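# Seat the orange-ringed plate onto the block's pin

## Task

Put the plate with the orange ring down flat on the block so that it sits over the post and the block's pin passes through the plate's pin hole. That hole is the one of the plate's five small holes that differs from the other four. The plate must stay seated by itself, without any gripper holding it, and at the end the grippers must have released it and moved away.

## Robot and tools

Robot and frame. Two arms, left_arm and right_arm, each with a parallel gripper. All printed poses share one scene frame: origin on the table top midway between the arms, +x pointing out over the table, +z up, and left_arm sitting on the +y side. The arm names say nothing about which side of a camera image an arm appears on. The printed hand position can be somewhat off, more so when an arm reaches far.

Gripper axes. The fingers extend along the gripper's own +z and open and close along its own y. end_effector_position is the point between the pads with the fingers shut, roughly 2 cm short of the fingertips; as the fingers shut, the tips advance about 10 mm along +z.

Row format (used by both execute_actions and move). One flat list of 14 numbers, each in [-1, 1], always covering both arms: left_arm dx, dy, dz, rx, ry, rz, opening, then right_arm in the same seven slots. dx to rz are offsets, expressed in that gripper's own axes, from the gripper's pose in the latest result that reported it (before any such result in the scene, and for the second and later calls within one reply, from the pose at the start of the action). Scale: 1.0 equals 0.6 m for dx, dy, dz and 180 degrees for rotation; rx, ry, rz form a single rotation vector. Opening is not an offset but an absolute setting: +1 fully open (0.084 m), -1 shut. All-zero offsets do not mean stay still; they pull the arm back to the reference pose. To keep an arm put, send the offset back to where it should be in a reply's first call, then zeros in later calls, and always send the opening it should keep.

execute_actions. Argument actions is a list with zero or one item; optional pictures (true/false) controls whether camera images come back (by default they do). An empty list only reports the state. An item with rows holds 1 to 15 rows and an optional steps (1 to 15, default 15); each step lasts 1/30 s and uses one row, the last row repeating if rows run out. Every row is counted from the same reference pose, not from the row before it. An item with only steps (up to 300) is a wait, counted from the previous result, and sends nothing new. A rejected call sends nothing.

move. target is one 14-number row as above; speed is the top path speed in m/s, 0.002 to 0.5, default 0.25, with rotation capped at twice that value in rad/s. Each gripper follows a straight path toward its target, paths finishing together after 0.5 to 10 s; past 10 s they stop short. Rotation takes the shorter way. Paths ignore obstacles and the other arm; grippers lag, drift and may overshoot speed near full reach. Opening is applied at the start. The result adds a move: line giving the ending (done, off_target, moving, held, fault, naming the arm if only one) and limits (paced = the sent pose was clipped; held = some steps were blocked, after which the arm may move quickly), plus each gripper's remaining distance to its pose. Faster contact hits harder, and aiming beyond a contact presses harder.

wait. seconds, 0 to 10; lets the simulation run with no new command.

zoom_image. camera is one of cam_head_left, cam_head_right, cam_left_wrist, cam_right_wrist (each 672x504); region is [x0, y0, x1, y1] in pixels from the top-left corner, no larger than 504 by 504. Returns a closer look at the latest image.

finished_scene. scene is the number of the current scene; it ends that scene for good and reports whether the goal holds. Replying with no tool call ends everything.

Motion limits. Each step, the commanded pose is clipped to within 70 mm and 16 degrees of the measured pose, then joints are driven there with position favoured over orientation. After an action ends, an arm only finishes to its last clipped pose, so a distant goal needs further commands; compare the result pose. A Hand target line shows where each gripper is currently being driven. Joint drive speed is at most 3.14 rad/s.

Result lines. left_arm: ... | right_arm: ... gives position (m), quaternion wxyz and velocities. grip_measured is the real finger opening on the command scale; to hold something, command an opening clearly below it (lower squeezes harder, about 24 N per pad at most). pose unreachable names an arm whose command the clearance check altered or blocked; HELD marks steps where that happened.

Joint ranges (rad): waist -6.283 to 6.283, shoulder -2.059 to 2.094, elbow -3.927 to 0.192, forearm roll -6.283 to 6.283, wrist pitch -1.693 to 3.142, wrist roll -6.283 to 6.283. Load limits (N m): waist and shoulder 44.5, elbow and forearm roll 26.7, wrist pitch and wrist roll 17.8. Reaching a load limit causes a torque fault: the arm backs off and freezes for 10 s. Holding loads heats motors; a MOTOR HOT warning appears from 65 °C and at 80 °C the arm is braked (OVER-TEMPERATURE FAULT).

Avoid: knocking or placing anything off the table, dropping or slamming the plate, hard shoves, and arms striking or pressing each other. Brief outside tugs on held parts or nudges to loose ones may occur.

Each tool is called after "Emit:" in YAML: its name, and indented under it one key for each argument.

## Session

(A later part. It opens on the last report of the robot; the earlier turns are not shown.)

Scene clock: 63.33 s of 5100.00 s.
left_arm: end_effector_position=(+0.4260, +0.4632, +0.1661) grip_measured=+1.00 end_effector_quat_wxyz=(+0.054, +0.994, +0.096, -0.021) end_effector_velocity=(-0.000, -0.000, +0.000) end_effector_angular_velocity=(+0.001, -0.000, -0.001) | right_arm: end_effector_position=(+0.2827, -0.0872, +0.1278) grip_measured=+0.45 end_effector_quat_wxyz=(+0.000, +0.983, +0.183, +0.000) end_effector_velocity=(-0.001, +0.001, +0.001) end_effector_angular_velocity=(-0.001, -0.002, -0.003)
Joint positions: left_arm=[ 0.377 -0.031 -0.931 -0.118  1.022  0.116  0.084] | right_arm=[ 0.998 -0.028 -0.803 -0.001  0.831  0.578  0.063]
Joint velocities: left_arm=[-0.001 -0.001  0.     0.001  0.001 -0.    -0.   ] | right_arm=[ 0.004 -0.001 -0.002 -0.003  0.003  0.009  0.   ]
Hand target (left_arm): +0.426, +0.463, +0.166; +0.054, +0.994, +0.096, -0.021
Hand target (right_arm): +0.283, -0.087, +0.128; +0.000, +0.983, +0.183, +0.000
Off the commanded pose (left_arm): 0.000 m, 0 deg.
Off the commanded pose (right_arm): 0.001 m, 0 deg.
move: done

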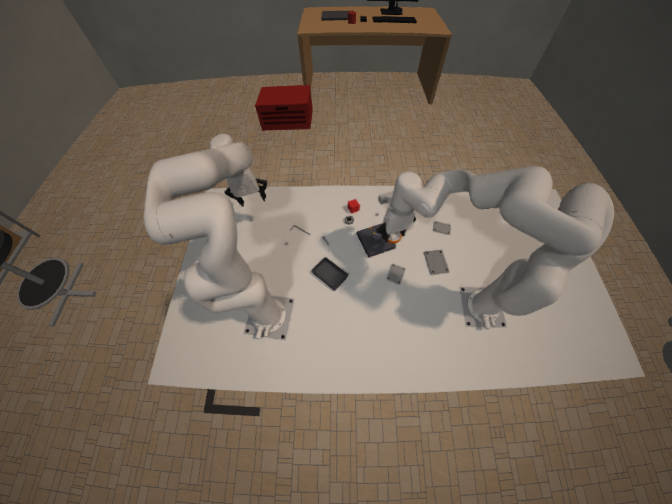

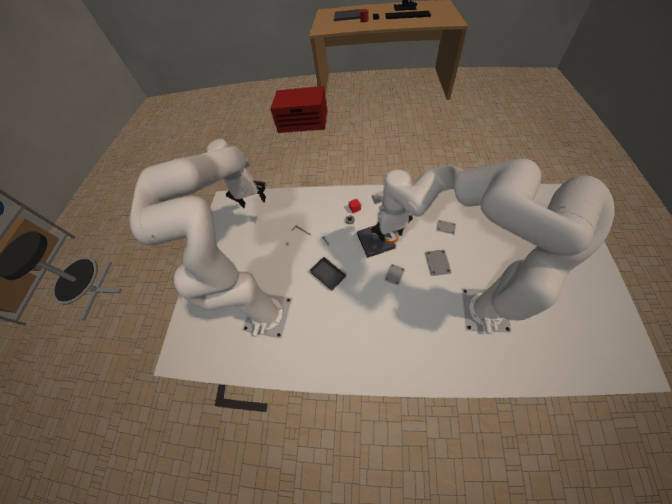

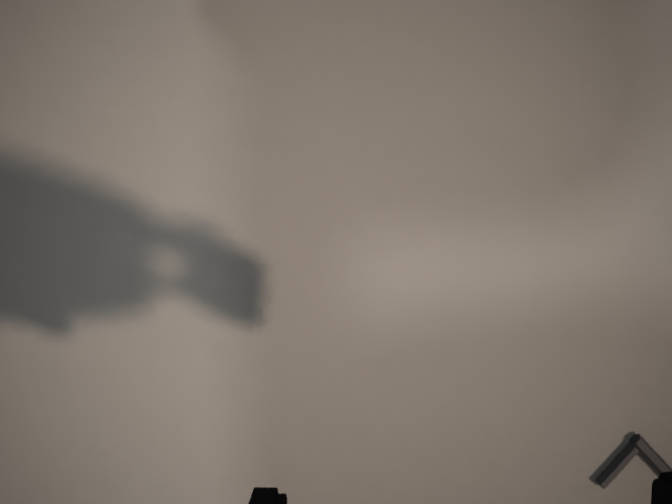

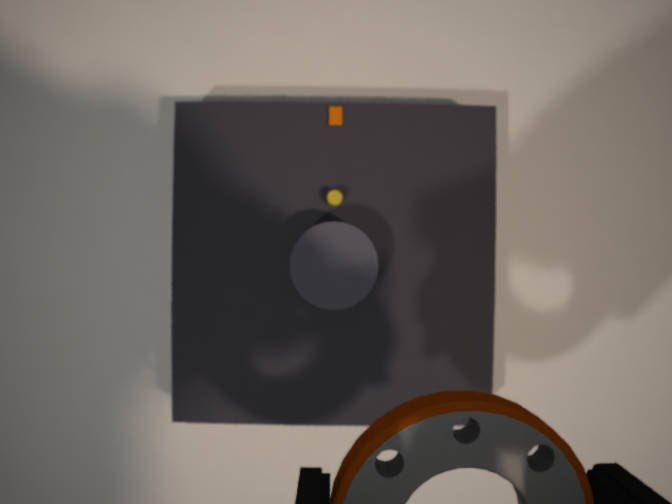

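Emit:
zoom_image:
  camera: "cam_right_wrist"
  region: [236, 90, 436, 330]

Region (236, 90, 436, 330) of cam_right_wrist's 672x504 image, scaled by 2.100, with more detail than that image has.

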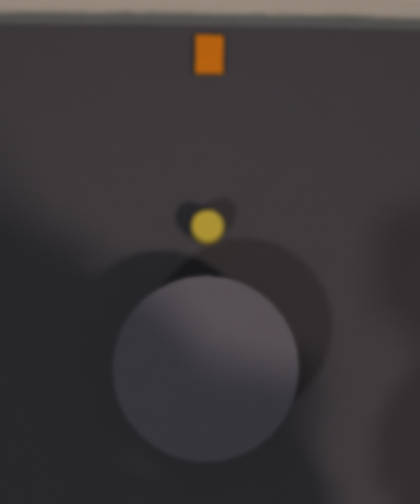

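Emit:
move:
  target: [0,0,0,0,0,0,1,0.1005,-0.0518,0.095,0,0,0.0072,-1]
  speed: 0.06

Scene clock: 75.30 s of 5100.00 s.
left_arm: end_effector_position=(+0.4260, +0.4632, +0.1661) grip_measured=+1.00 end_effector_quat_wxyz=(+0.054, +0.994, +0.096, -0.021) end_effector_velocity=(+0.000, +0.000, -0.000) end_effector_angular_velocity=(+0.000, +0.000, +0.001) | right_arm: end_effector_position=(+0.3278, -0.0367, +0.0710) grip_measured=+0.45 end_effector_quat_wxyz=(+0.000, +0.985, +0.172, +0.000) end_effector_velocity=(+0.001, -0.000, -0.001) end_effector_angular_velocity=(-0.001, +0.001, -0.001)
Joint positions: left_arm=[ 0.377 -0.031 -0.931 -0.118  1.022  0.116  0.084] | right_arm=[ 0.984  0.285 -1.018 -0.001  0.733  0.586  0.063]
Joint velocities: left_arm=[ 0.001  0.001 -0.001  0.001 -0.    -0.    -0.   ] | right_arm=[-0.001  0.005 -0.003 -0.    -0.001 -0.001 -0.   ]
Hand target (left_arm): +0.426, +0.463, +0.166; +0.054, +0.994, +0.096, -0.021
Hand target (right_arm): +0.328, -0.037, +0.071; +0.000, +0.985, +0.172, +0.000
Off the commanded pose (left_arm): 0.000 m, 0 deg.
Off the commanded pose (right_arm): 0.000 m, 0 deg.
After step 90, 7.10 s passed at rest.
move: done

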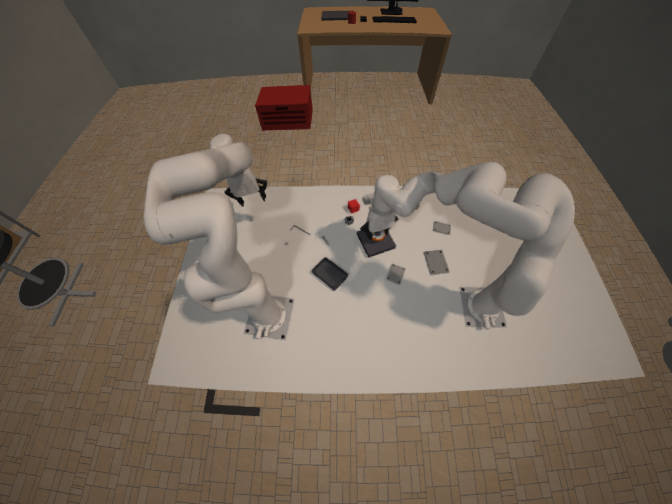

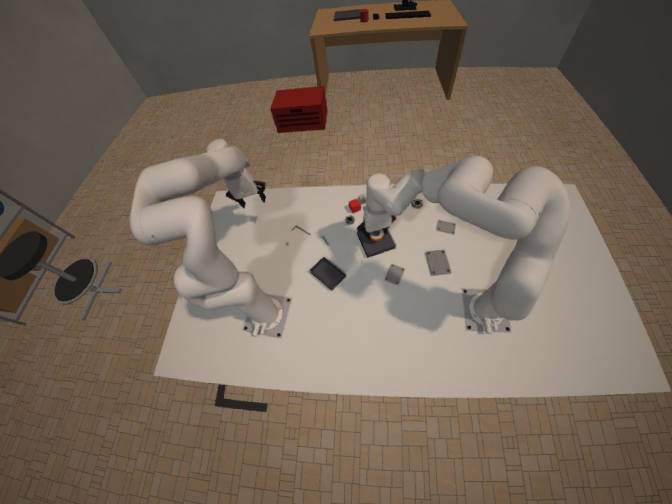

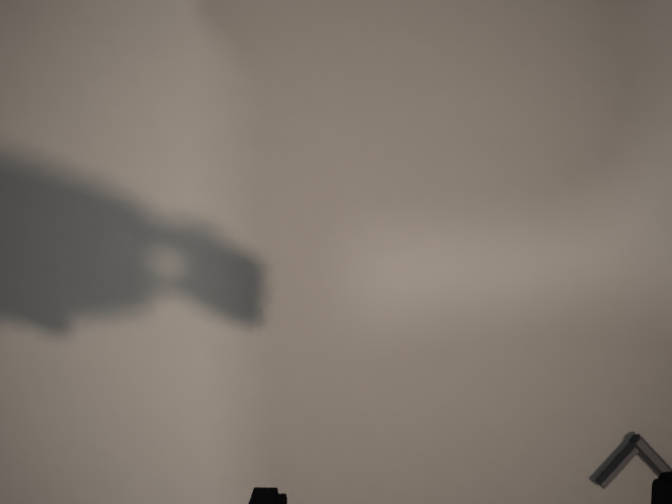

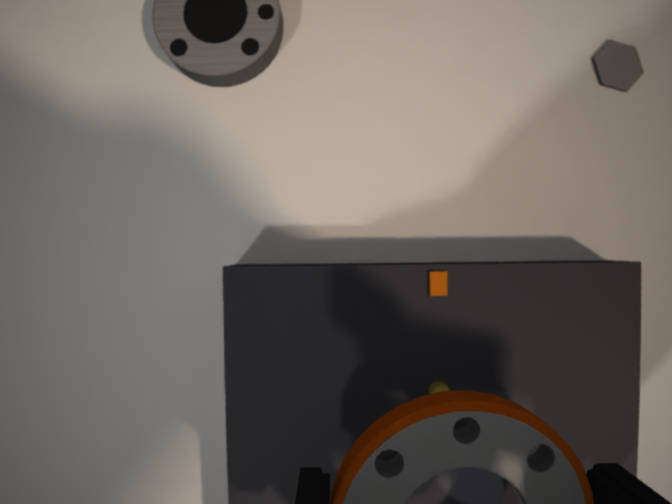

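Emit:
move:
  target: [0,0,0,0,0,0,1,0,0,0.0167,0,0,0,-1]
  speed: 0.02

Emit:
move:
  target: [0,0,0,0,0,0,1,0,0,0.0117,0,0,0,-1]
  speed: 0.008

Scene clock: 78.00 s of 5100.00 s.
left_arm: end_effector_position=(+0.4260, +0.4632, +0.1661) grip_measured=+1.00 end_effector_quat_wxyz=(+0.054, +0.994, +0.096, -0.021) end_effector_velocity=(-0.000, -0.000, +0.000) end_effector_angular_velocity=(-0.001, -0.000, +0.003) | right_arm: end_effector_position=(+0.3278, -0.0366, +0.0611) grip_measured=+0.45 end_effector_quat_wxyz=(-0.000, +0.985, +0.172, +0.000) end_effector_velocity=(+0.001, +0.001, +0.000) end_effector_angular_velocity=(+0.004, -0.002, +0.000)
Joint positions: left_arm=[ 0.377 -0.031 -0.931 -0.118  1.022  0.116  0.084] | right_arm=[ 0.984  0.305 -1.013 -0.001  0.708  0.586  0.063]
Joint velocities: left_arm=[ 0.    -0.001  0.001 -0.002 -0.    -0.001 -0.   ] | right_arm=[ 0.     0.001 -0.001  0.001 -0.004 -0.     0.   ]
Hand target (left_arm): +0.426, +0.463, +0.166; +0.054, +0.994, +0.096, -0.021
Hand target (right_arm): +0.328, -0.037, +0.061; +0.000, +0.985, +0.172, +0.000
Off the commanded pose (left_arm): 0.000 m, 0 deg.
Off the commanded pose (right_arm): 0.000 m, 0 deg.
move: done

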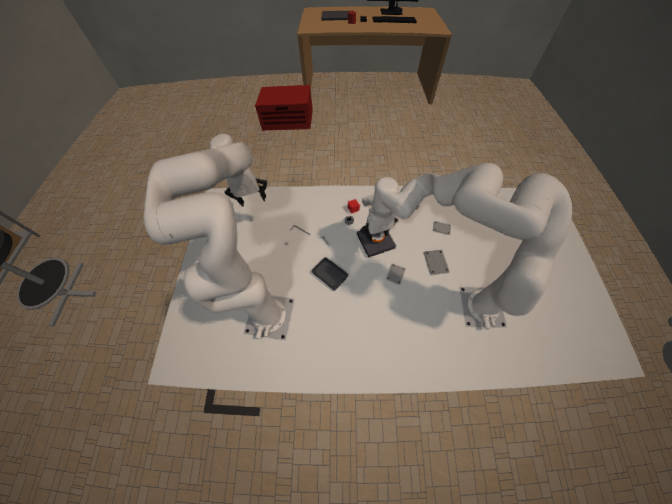

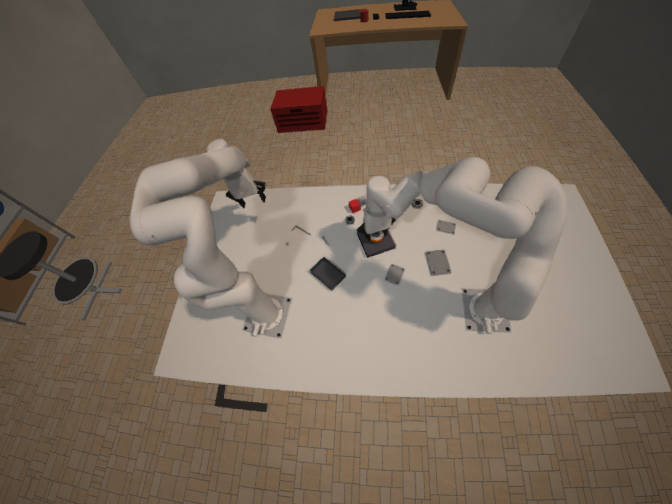

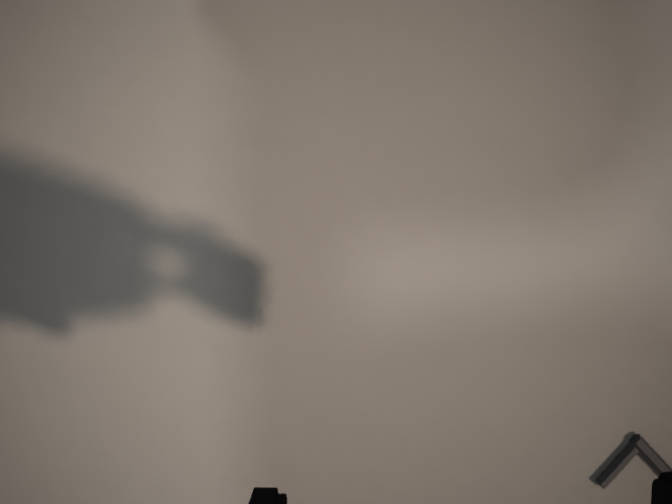

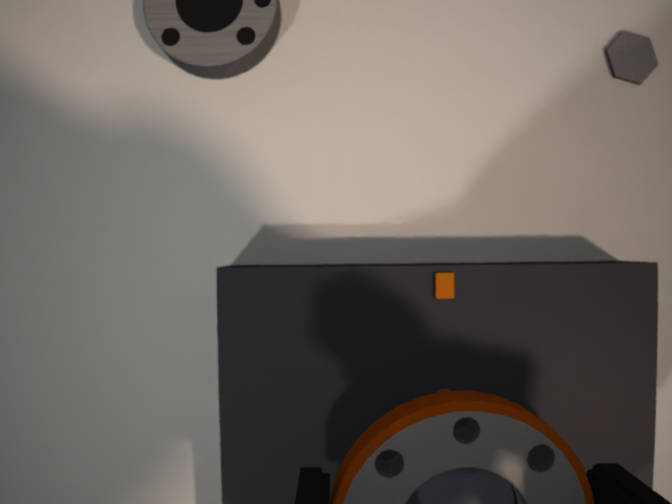

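Scene clock: 79.10 s of 5100.00 s.
left_arm: end_effector_position=(+0.4260, +0.4632, +0.1661) grip_measured=+1.00 end_effector_quat_wxyz=(+0.054, +0.994, +0.096, -0.021) end_effector_velocity=(-0.001, +0.001, -0.001) end_effector_angular_velocity=(+0.001, +0.003, +0.001) | right_arm: end_effector_position=(+0.3277, -0.0367, +0.0540) grip_measured=+0.45 end_effector_quat_wxyz=(+0.000, +0.985, +0.172, +0.000) end_effector_velocity=(-0.001, +0.000, +0.000) end_effector_angular_velocity=(+0.001, +0.001, -0.002)
Joint positions: left_arm=[ 0.377 -0.031 -0.931 -0.118  1.022  0.116  0.084] | right_arm=[ 0.984  0.32  -1.01  -0.001  0.69   0.586  0.063]
Joint velocities: left_arm=[ 0.002  0.001  0.002  0.001 -0.    -0.    -0.   ] | right_arm=[ 0.001 -0.     0.001  0.003 -0.     0.    -0.   ]
Hand target (left_arm): +0.426, +0.463, +0.166; +0.054, +0.994, +0.096, -0.021
Hand target (right_arm): +0.328, -0.037, +0.054; -0.000, +0.985, +0.172, +0.000
Off the commanded pose (left_arm): 0.000 m, 0 deg.
Off the commanded pose (right_arm): 0.000 m, 0 deg.
move: done

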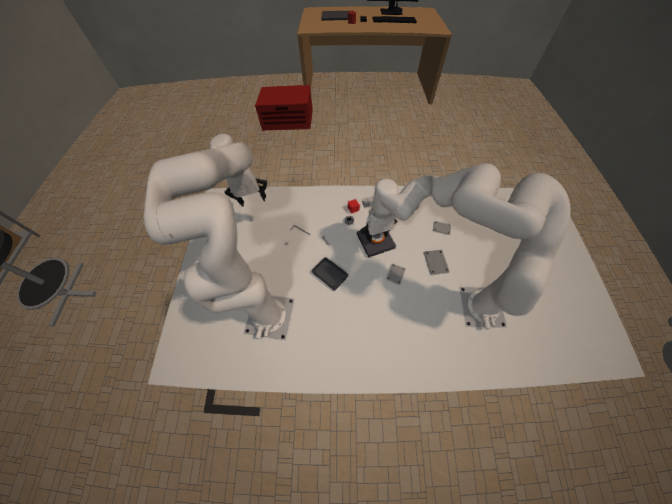

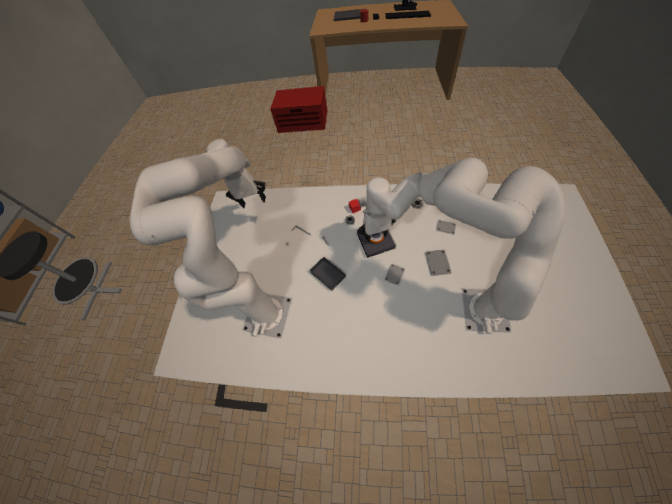

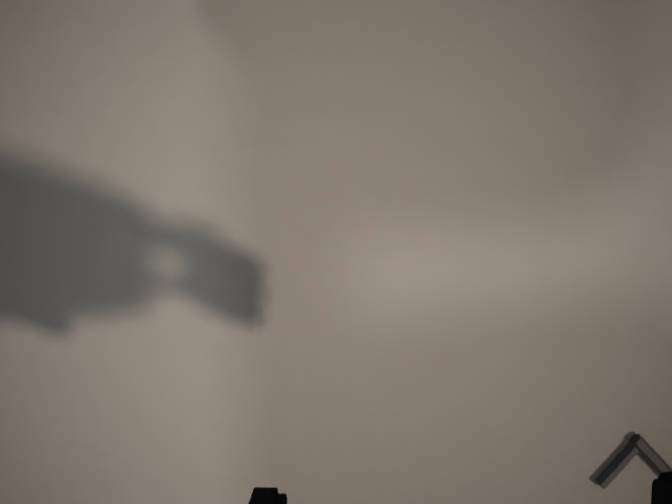

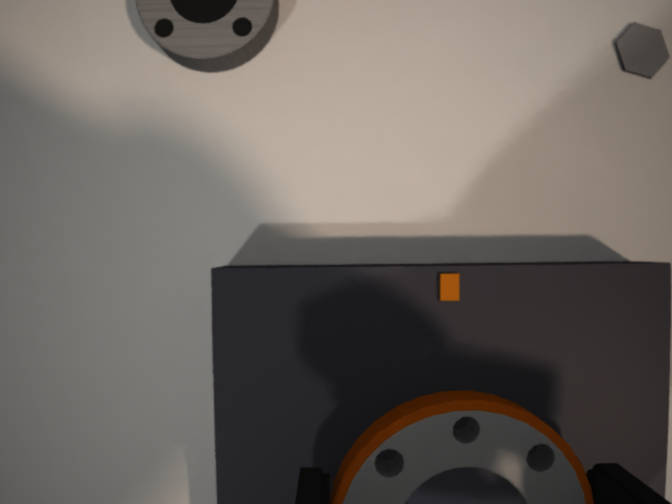

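Passing without resistance. Continue slowly.

Emit:
move:
  target: [0,0,0,0,0,0,1,0,0,0.015,0,0,0,-1]
  speed: 0.007

Scene clock: 81.70 s of 5100.00 s.
left_arm: end_effector_position=(+0.4260, +0.4632, +0.1661) grip_measured=+1.00 end_effector_quat_wxyz=(+0.054, +0.994, +0.096, -0.021) end_effector_velocity=(-0.000, -0.000, -0.000) end_effector_angular_velocity=(-0.001, +0.001, +0.001) | right_arm: end_effector_position=(+0.3277, -0.0368, +0.0450) grip_measured=+0.45 end_effector_quat_wxyz=(+0.000, +0.985, +0.172, +0.000) end_effector_velocity=(+0.001, -0.001, -0.001) end_effector_angular_velocity=(-0.001, -0.000, -0.000)
Joint positions: left_arm=[ 0.377 -0.031 -0.931 -0.118  1.022  0.116  0.084] | right_arm=[ 0.984  0.339 -1.007 -0.001  0.668  0.586  0.063]
Joint velocities: left_arm=[-0.     0.     0.001 -0.     0.    -0.001 -0.   ] | right_arm=[-0.002  0.001  0.    -0.001 -0.    -0.001  0.   ]
Hand target (left_arm): +0.426, +0.463, +0.166; +0.054, +0.994, +0.096, -0.021
Hand target (right_arm): +0.328, -0.037, +0.045; +0.000, +0.985, +0.172, +0.000
Off the commanded pose (left_arm): 0.000 m, 0 deg.
Off the commanded pose (right_arm): 0.000 m, 0 deg.
move: done

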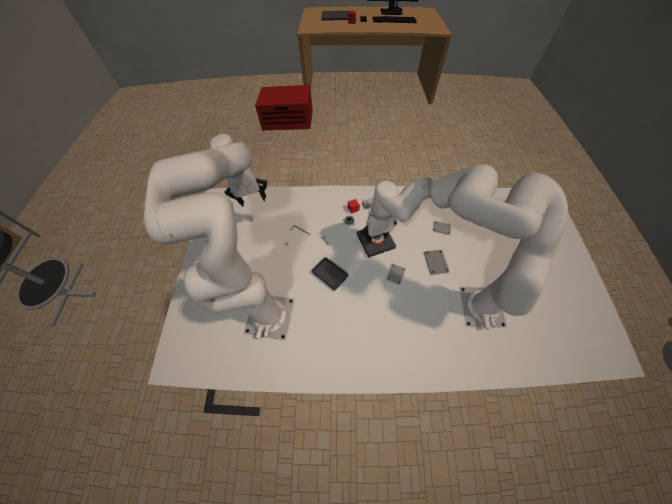

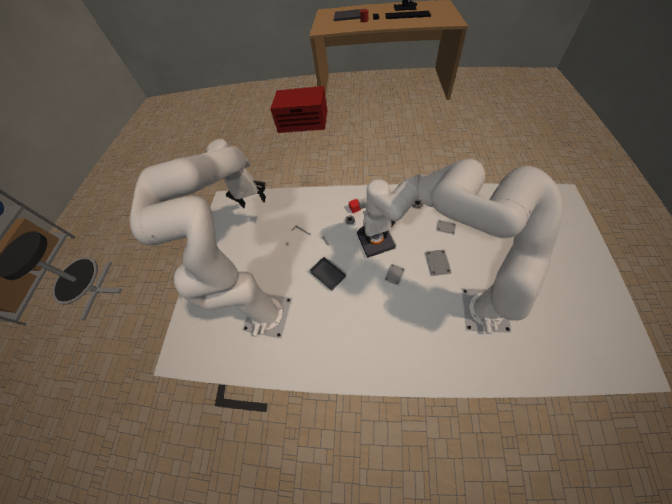

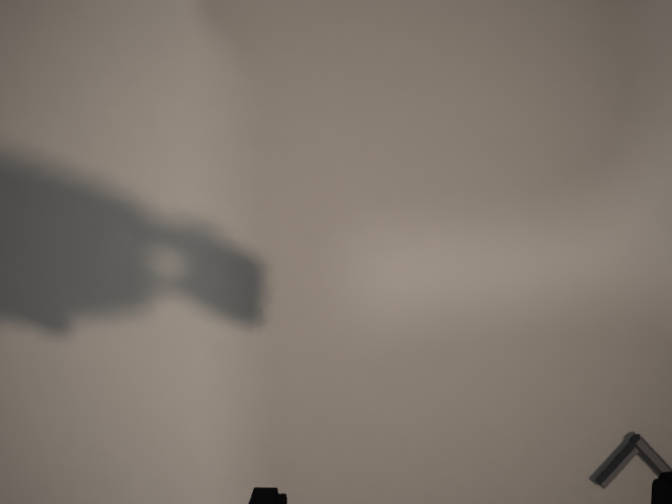

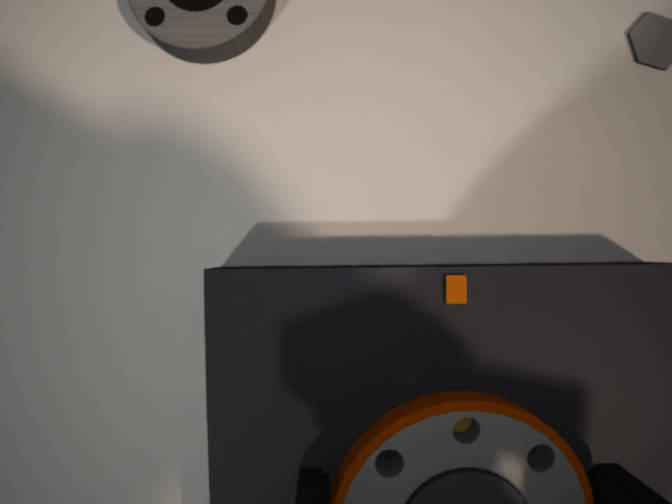

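Pin is in the hole. Lower the last few mm.

Emit:
move:
  target: [0,0,0,0,0,0,1,0,0,0.0055,0,0,0,-1]
  speed: 0.005

Scene clock: 86.73 s of 5100.00 s.
left_arm: end_effector_position=(+0.4260, +0.4632, +0.1661) grip_measured=+1.00 end_effector_quat_wxyz=(+0.054, +0.994, +0.096, -0.021) end_effector_velocity=(-0.000, -0.000, -0.001) end_effector_angular_velocity=(-0.002, +0.002, +0.001) | right_arm: end_effector_position=(+0.3278, -0.0367, +0.0426) grip_measured=+0.45 end_effector_quat_wxyz=(-0.000, +0.985, +0.172, +0.000) end_effector_velocity=(-0.000, +0.001, -0.001) end_effector_angular_velocity=(+0.002, -0.001, +0.001)
Joint positions: left_arm=[ 0.377 -0.031 -0.931 -0.118  1.022  0.116  0.084] | right_arm=[ 0.984  0.345 -1.006 -0.001  0.661  0.586  0.063]
Joint velocities: left_arm=[ 0.     0.001  0.001 -0.002  0.001 -0.    -0.   ] | right_arm=[ 0.001  0.002  0.     0.    -0.005  0.     0.   ]
Hand target (left_arm): +0.426, +0.463, +0.166; +0.054, +0.994, +0.096, -0.021
Hand target (right_arm): +0.328, -0.037, +0.042; +0.000, +0.985, +0.172, +0.000
Off the commanded pose (left_arm): 0.000 m, 0 deg.
Off the commanded pose (right_arm): 0.001 m, 0 deg.
After step 90, 1.17 s passed at rest.
move: done

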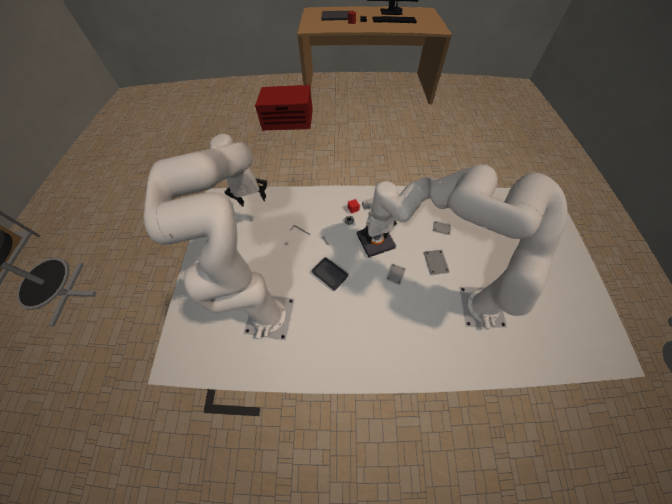

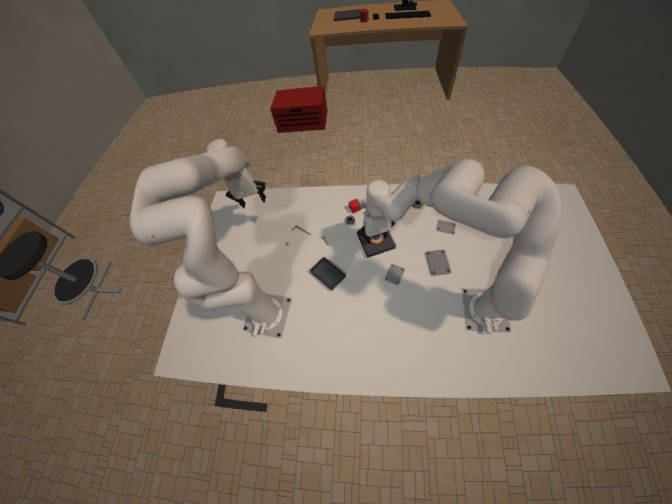

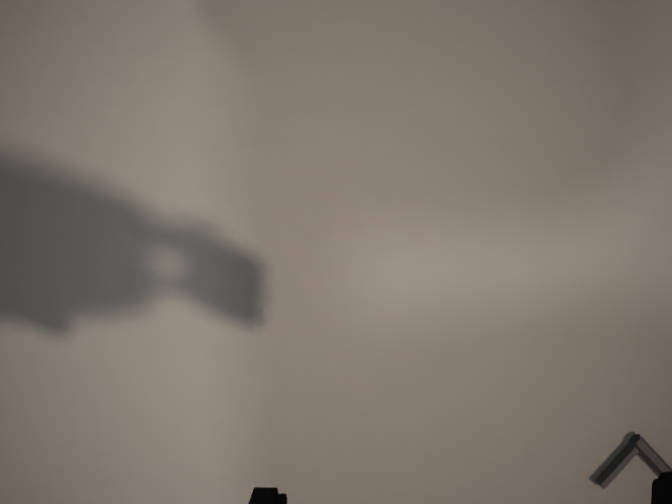

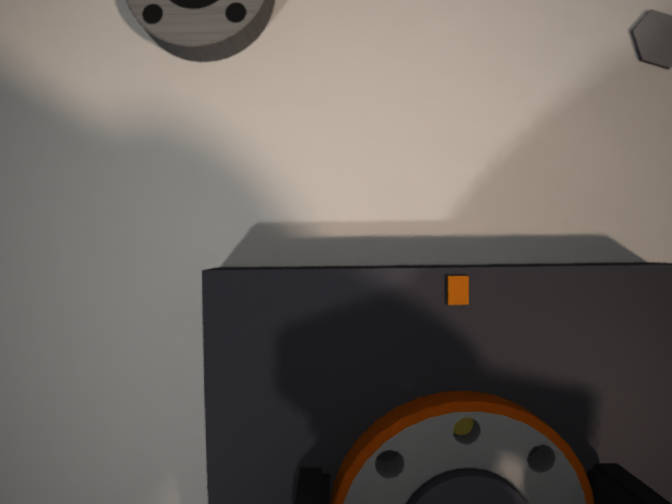

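Seated (stopped at 0.0426). Release and lift away.

Emit:
execute_actions:
  actions:
    - {"rows": [[0,0,0,0,0,0,1,0,0,0,0,0,0,1]], "steps": 15}
  pictures: false

Emit:
move:
  target: [0,0,0,0,0,0,1,0,0,-0.06,0,0,0,1]
  speed: 0.05

Emit:
move:
  target: [0,0,0,0,0,0,1,-0.1,0.05,-0.09,0,0,0,1]
  speed: 0.1

Scene clock: 89.70 s of 5100.00 s.
left_arm: end_effector_position=(+0.4260, +0.4632, +0.1661) grip_measured=+1.00 end_effector_quat_wxyz=(+0.054, +0.994, +0.096, -0.021) end_effector_velocity=(-0.000, +0.000, -0.000) end_effector_angular_velocity=(+0.001, +0.001, -0.002) | right_arm: end_effector_position=(+0.3276, -0.0367, +0.0422) grip_measured=+1.00 end_effector_quat_wxyz=(+0.000, +0.985, +0.172, +0.000) end_effector_velocity=(+0.001, -0.000, +0.002) end_effector_angular_velocity=(+0.001, -0.001, -0.002)
Joint positions: left_arm=[ 0.377 -0.031 -0.931 -0.118  1.022  0.116  0.084] | right_arm=[ 0.985  0.346 -1.006 -0.001  0.66   0.586  0.084]
Joint velocities: left_arm=[-0.     0.     0.     0.001 -0.     0.001  0.   ] | right_arm=[-0.002 -0.005 -0.001 -0.001  0.004  0.     0.   ]
Hand target (left_arm): +0.426, +0.463, +0.166; +0.054, +0.994, +0.096, -0.021
Hand target (right_arm): +0.328, -0.037, +0.043; -0.000, +0.985, +0.172, +0.000
Off the commanded pose (left_arm): 0.000 m, 0 deg.
Off the commanded pose (right_arm): 0.000 m, 0 deg.
Steps of this call (steps 1 to 74: nothing new was sent; steps 75 to 89: all 15 steps of this action). Readings (end_effector_position):
75: left_arm (+0.4260, +0.4632, +0.1661) | right_arm (+0.3277, -0.0367, +0.0418)
76: left_arm (+0.4260, +0.4632, +0.1661) | right_arm (+0.3275, -0.0365, +0.0411)
78: left_arm (+0.4260, +0.4632, +0.1661) | right_arm (+0.3263, -0.0375, +0.0392)
82: left_arm (+0.4260, +0.4632, +0.1661) | right_arm (+0.3270, -0.0370, +0.0406)
89: the state above

Scene clock: 90.97 s of 5100.00 s.
left_arm: end_effector_position=(+0.4260, +0.4632, +0.1661) grip_measured=+1.00 end_effector_quat_wxyz=(+0.054, +0.994, +0.096, -0.021) end_effector_velocity=(-0.000, +0.000, -0.001) end_effector_angular_velocity=(+0.000, +0.002, -0.000) | right_arm: end_effector_position=(+0.3277, -0.0368, +0.0781) grip_measured=+1.00 end_effector_quat_wxyz=(+0.000, +0.985, +0.172, +0.000) end_effector_velocity=(-0.002, -0.001, +0.000) end_effector_angular_velocity=(-0.004, +0.003, +0.002)
Joint positions: left_arm=[ 0.377 -0.031 -0.931 -0.118  1.022  0.116  0.084] | right_arm=[ 0.984  0.271 -1.022 -0.001  0.751  0.586  0.084]
Joint velocities: left_arm=[0.    0.001 0.    0.001 0.001 0.    0.   ] | right_arm=[ 0.002 -0.002  0.    -0.001  0.007  0.     0.   ]
Hand target (left_arm): +0.426, +0.463, +0.166; +0.054, +0.994, +0.096, -0.021
Hand target (right_arm): +0.328, -0.037, +0.078; -0.000, +0.985, +0.172, +0.000
Off the commanded pose (left_arm): 0.000 m, 0 deg.
Off the commanded pose (right_arm): 0.000 m, 0 deg.
move: done

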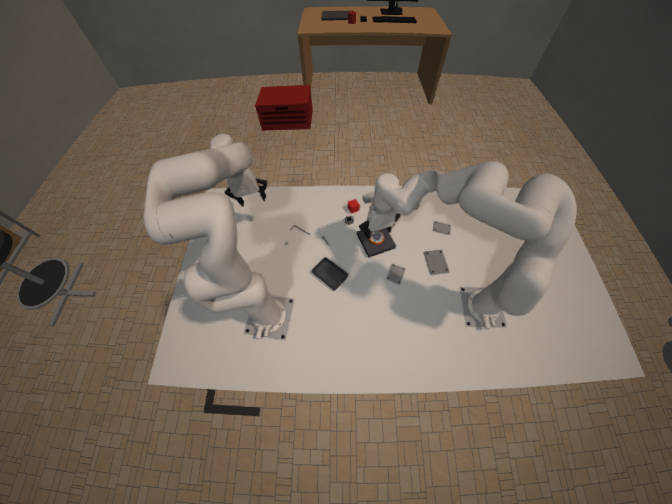

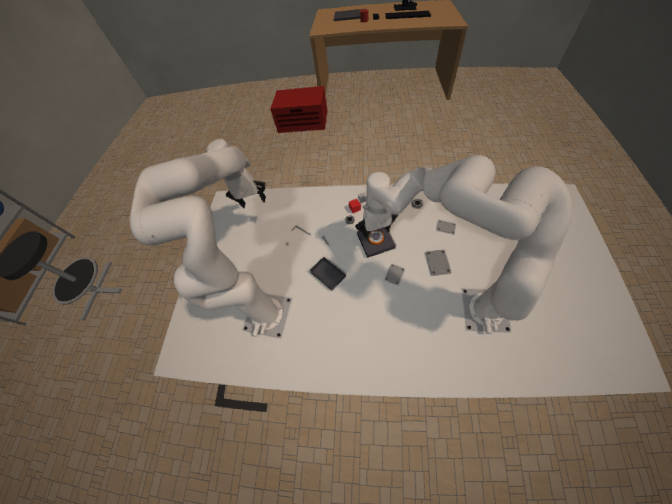

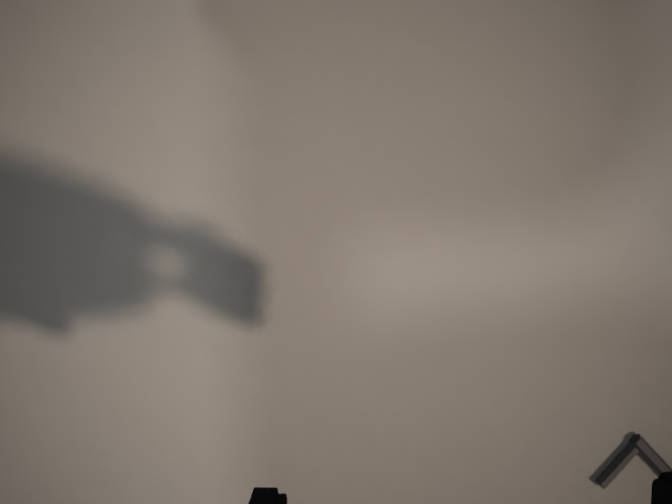

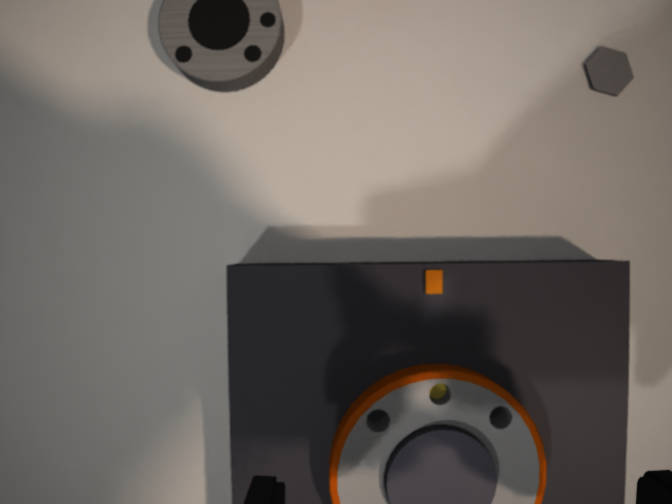

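Scene clock: 92.27 s of 5100.00 s.
left_arm: end_effector_position=(+0.4260, +0.4632, +0.1661) grip_measured=+1.00 end_effector_quat_wxyz=(+0.054, +0.994, +0.096, -0.021) end_effector_velocity=(+0.000, +0.001, +0.001) end_effector_angular_velocity=(+0.002, -0.002, -0.000) | right_arm: end_effector_position=(+0.2815, -0.0852, +0.1318) grip_measured=+1.00 end_effector_quat_wxyz=(+0.000, +0.985, +0.172, +0.000) end_effector_velocity=(+0.000, -0.001, +0.002) end_effector_angular_velocity=(+0.003, -0.001, -0.004)
Joint positions: left_arm=[ 0.377 -0.031 -0.931 -0.118  1.022  0.116  0.084] | right_arm=[ 1.003 -0.032 -0.812 -0.001  0.844  0.606  0.084]
Joint velocities: left_arm=[ 0.001 -0.002 -0.001  0.001 -0.     0.     0.   ] | right_arm=[-0.002 -0.008  0.003  0.002  0.002  0.001 -0.   ]
Hand target (left_arm): +0.426, +0.463, +0.166; +0.054, +0.994, +0.096, -0.021
Hand target (right_arm): +0.281, -0.085, +0.132; +0.000, +0.985, +0.172, +0.000
Off the commanded pose (left_arm): 0.000 m, 0 deg.
Off the commanded pose (right_arm): 0.000 m, 0 deg.
move: done

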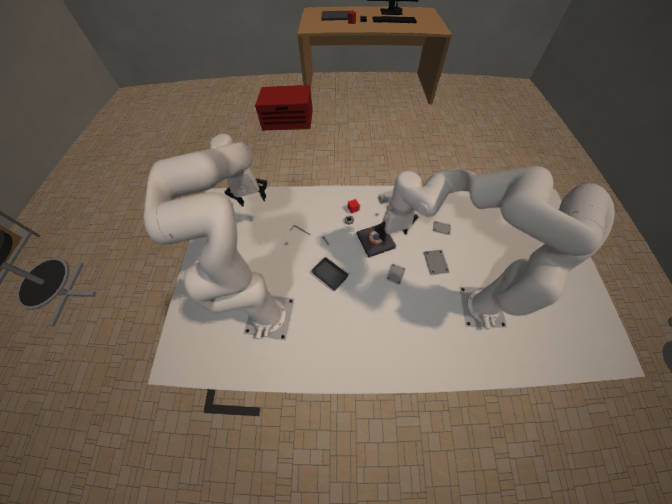

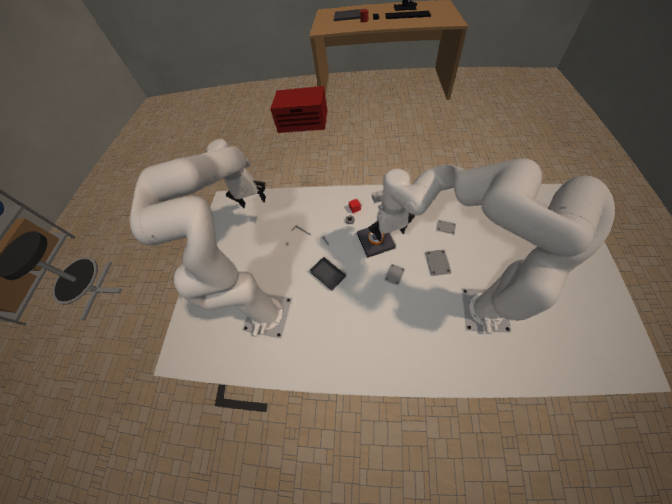

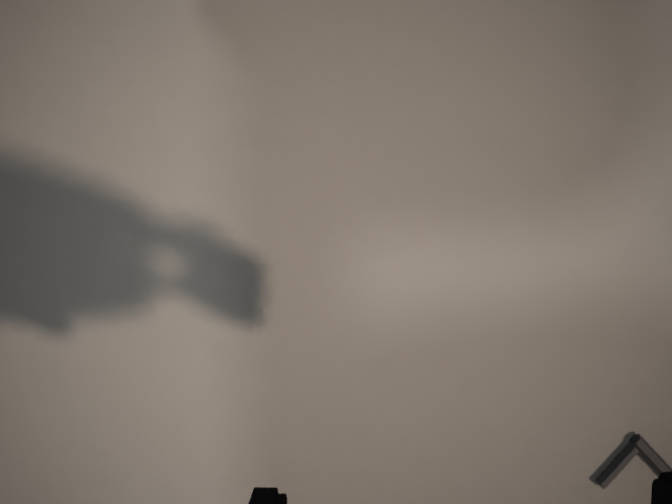

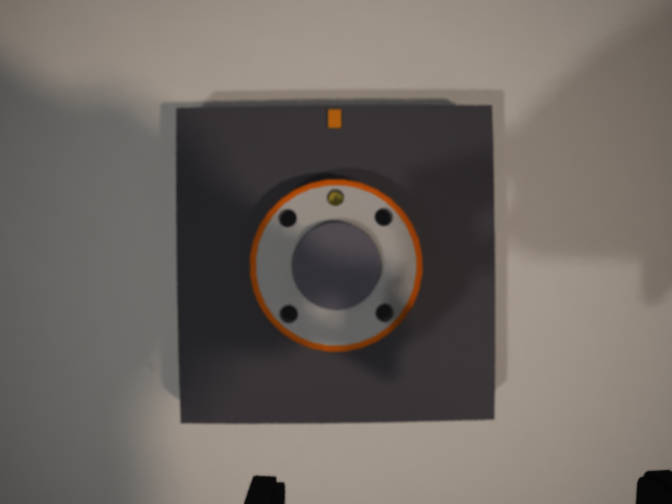

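The plate is seated with the pin in the odd hole.

Emit:
finished_scene:
  scene: 2

The scene is finished: the task was done.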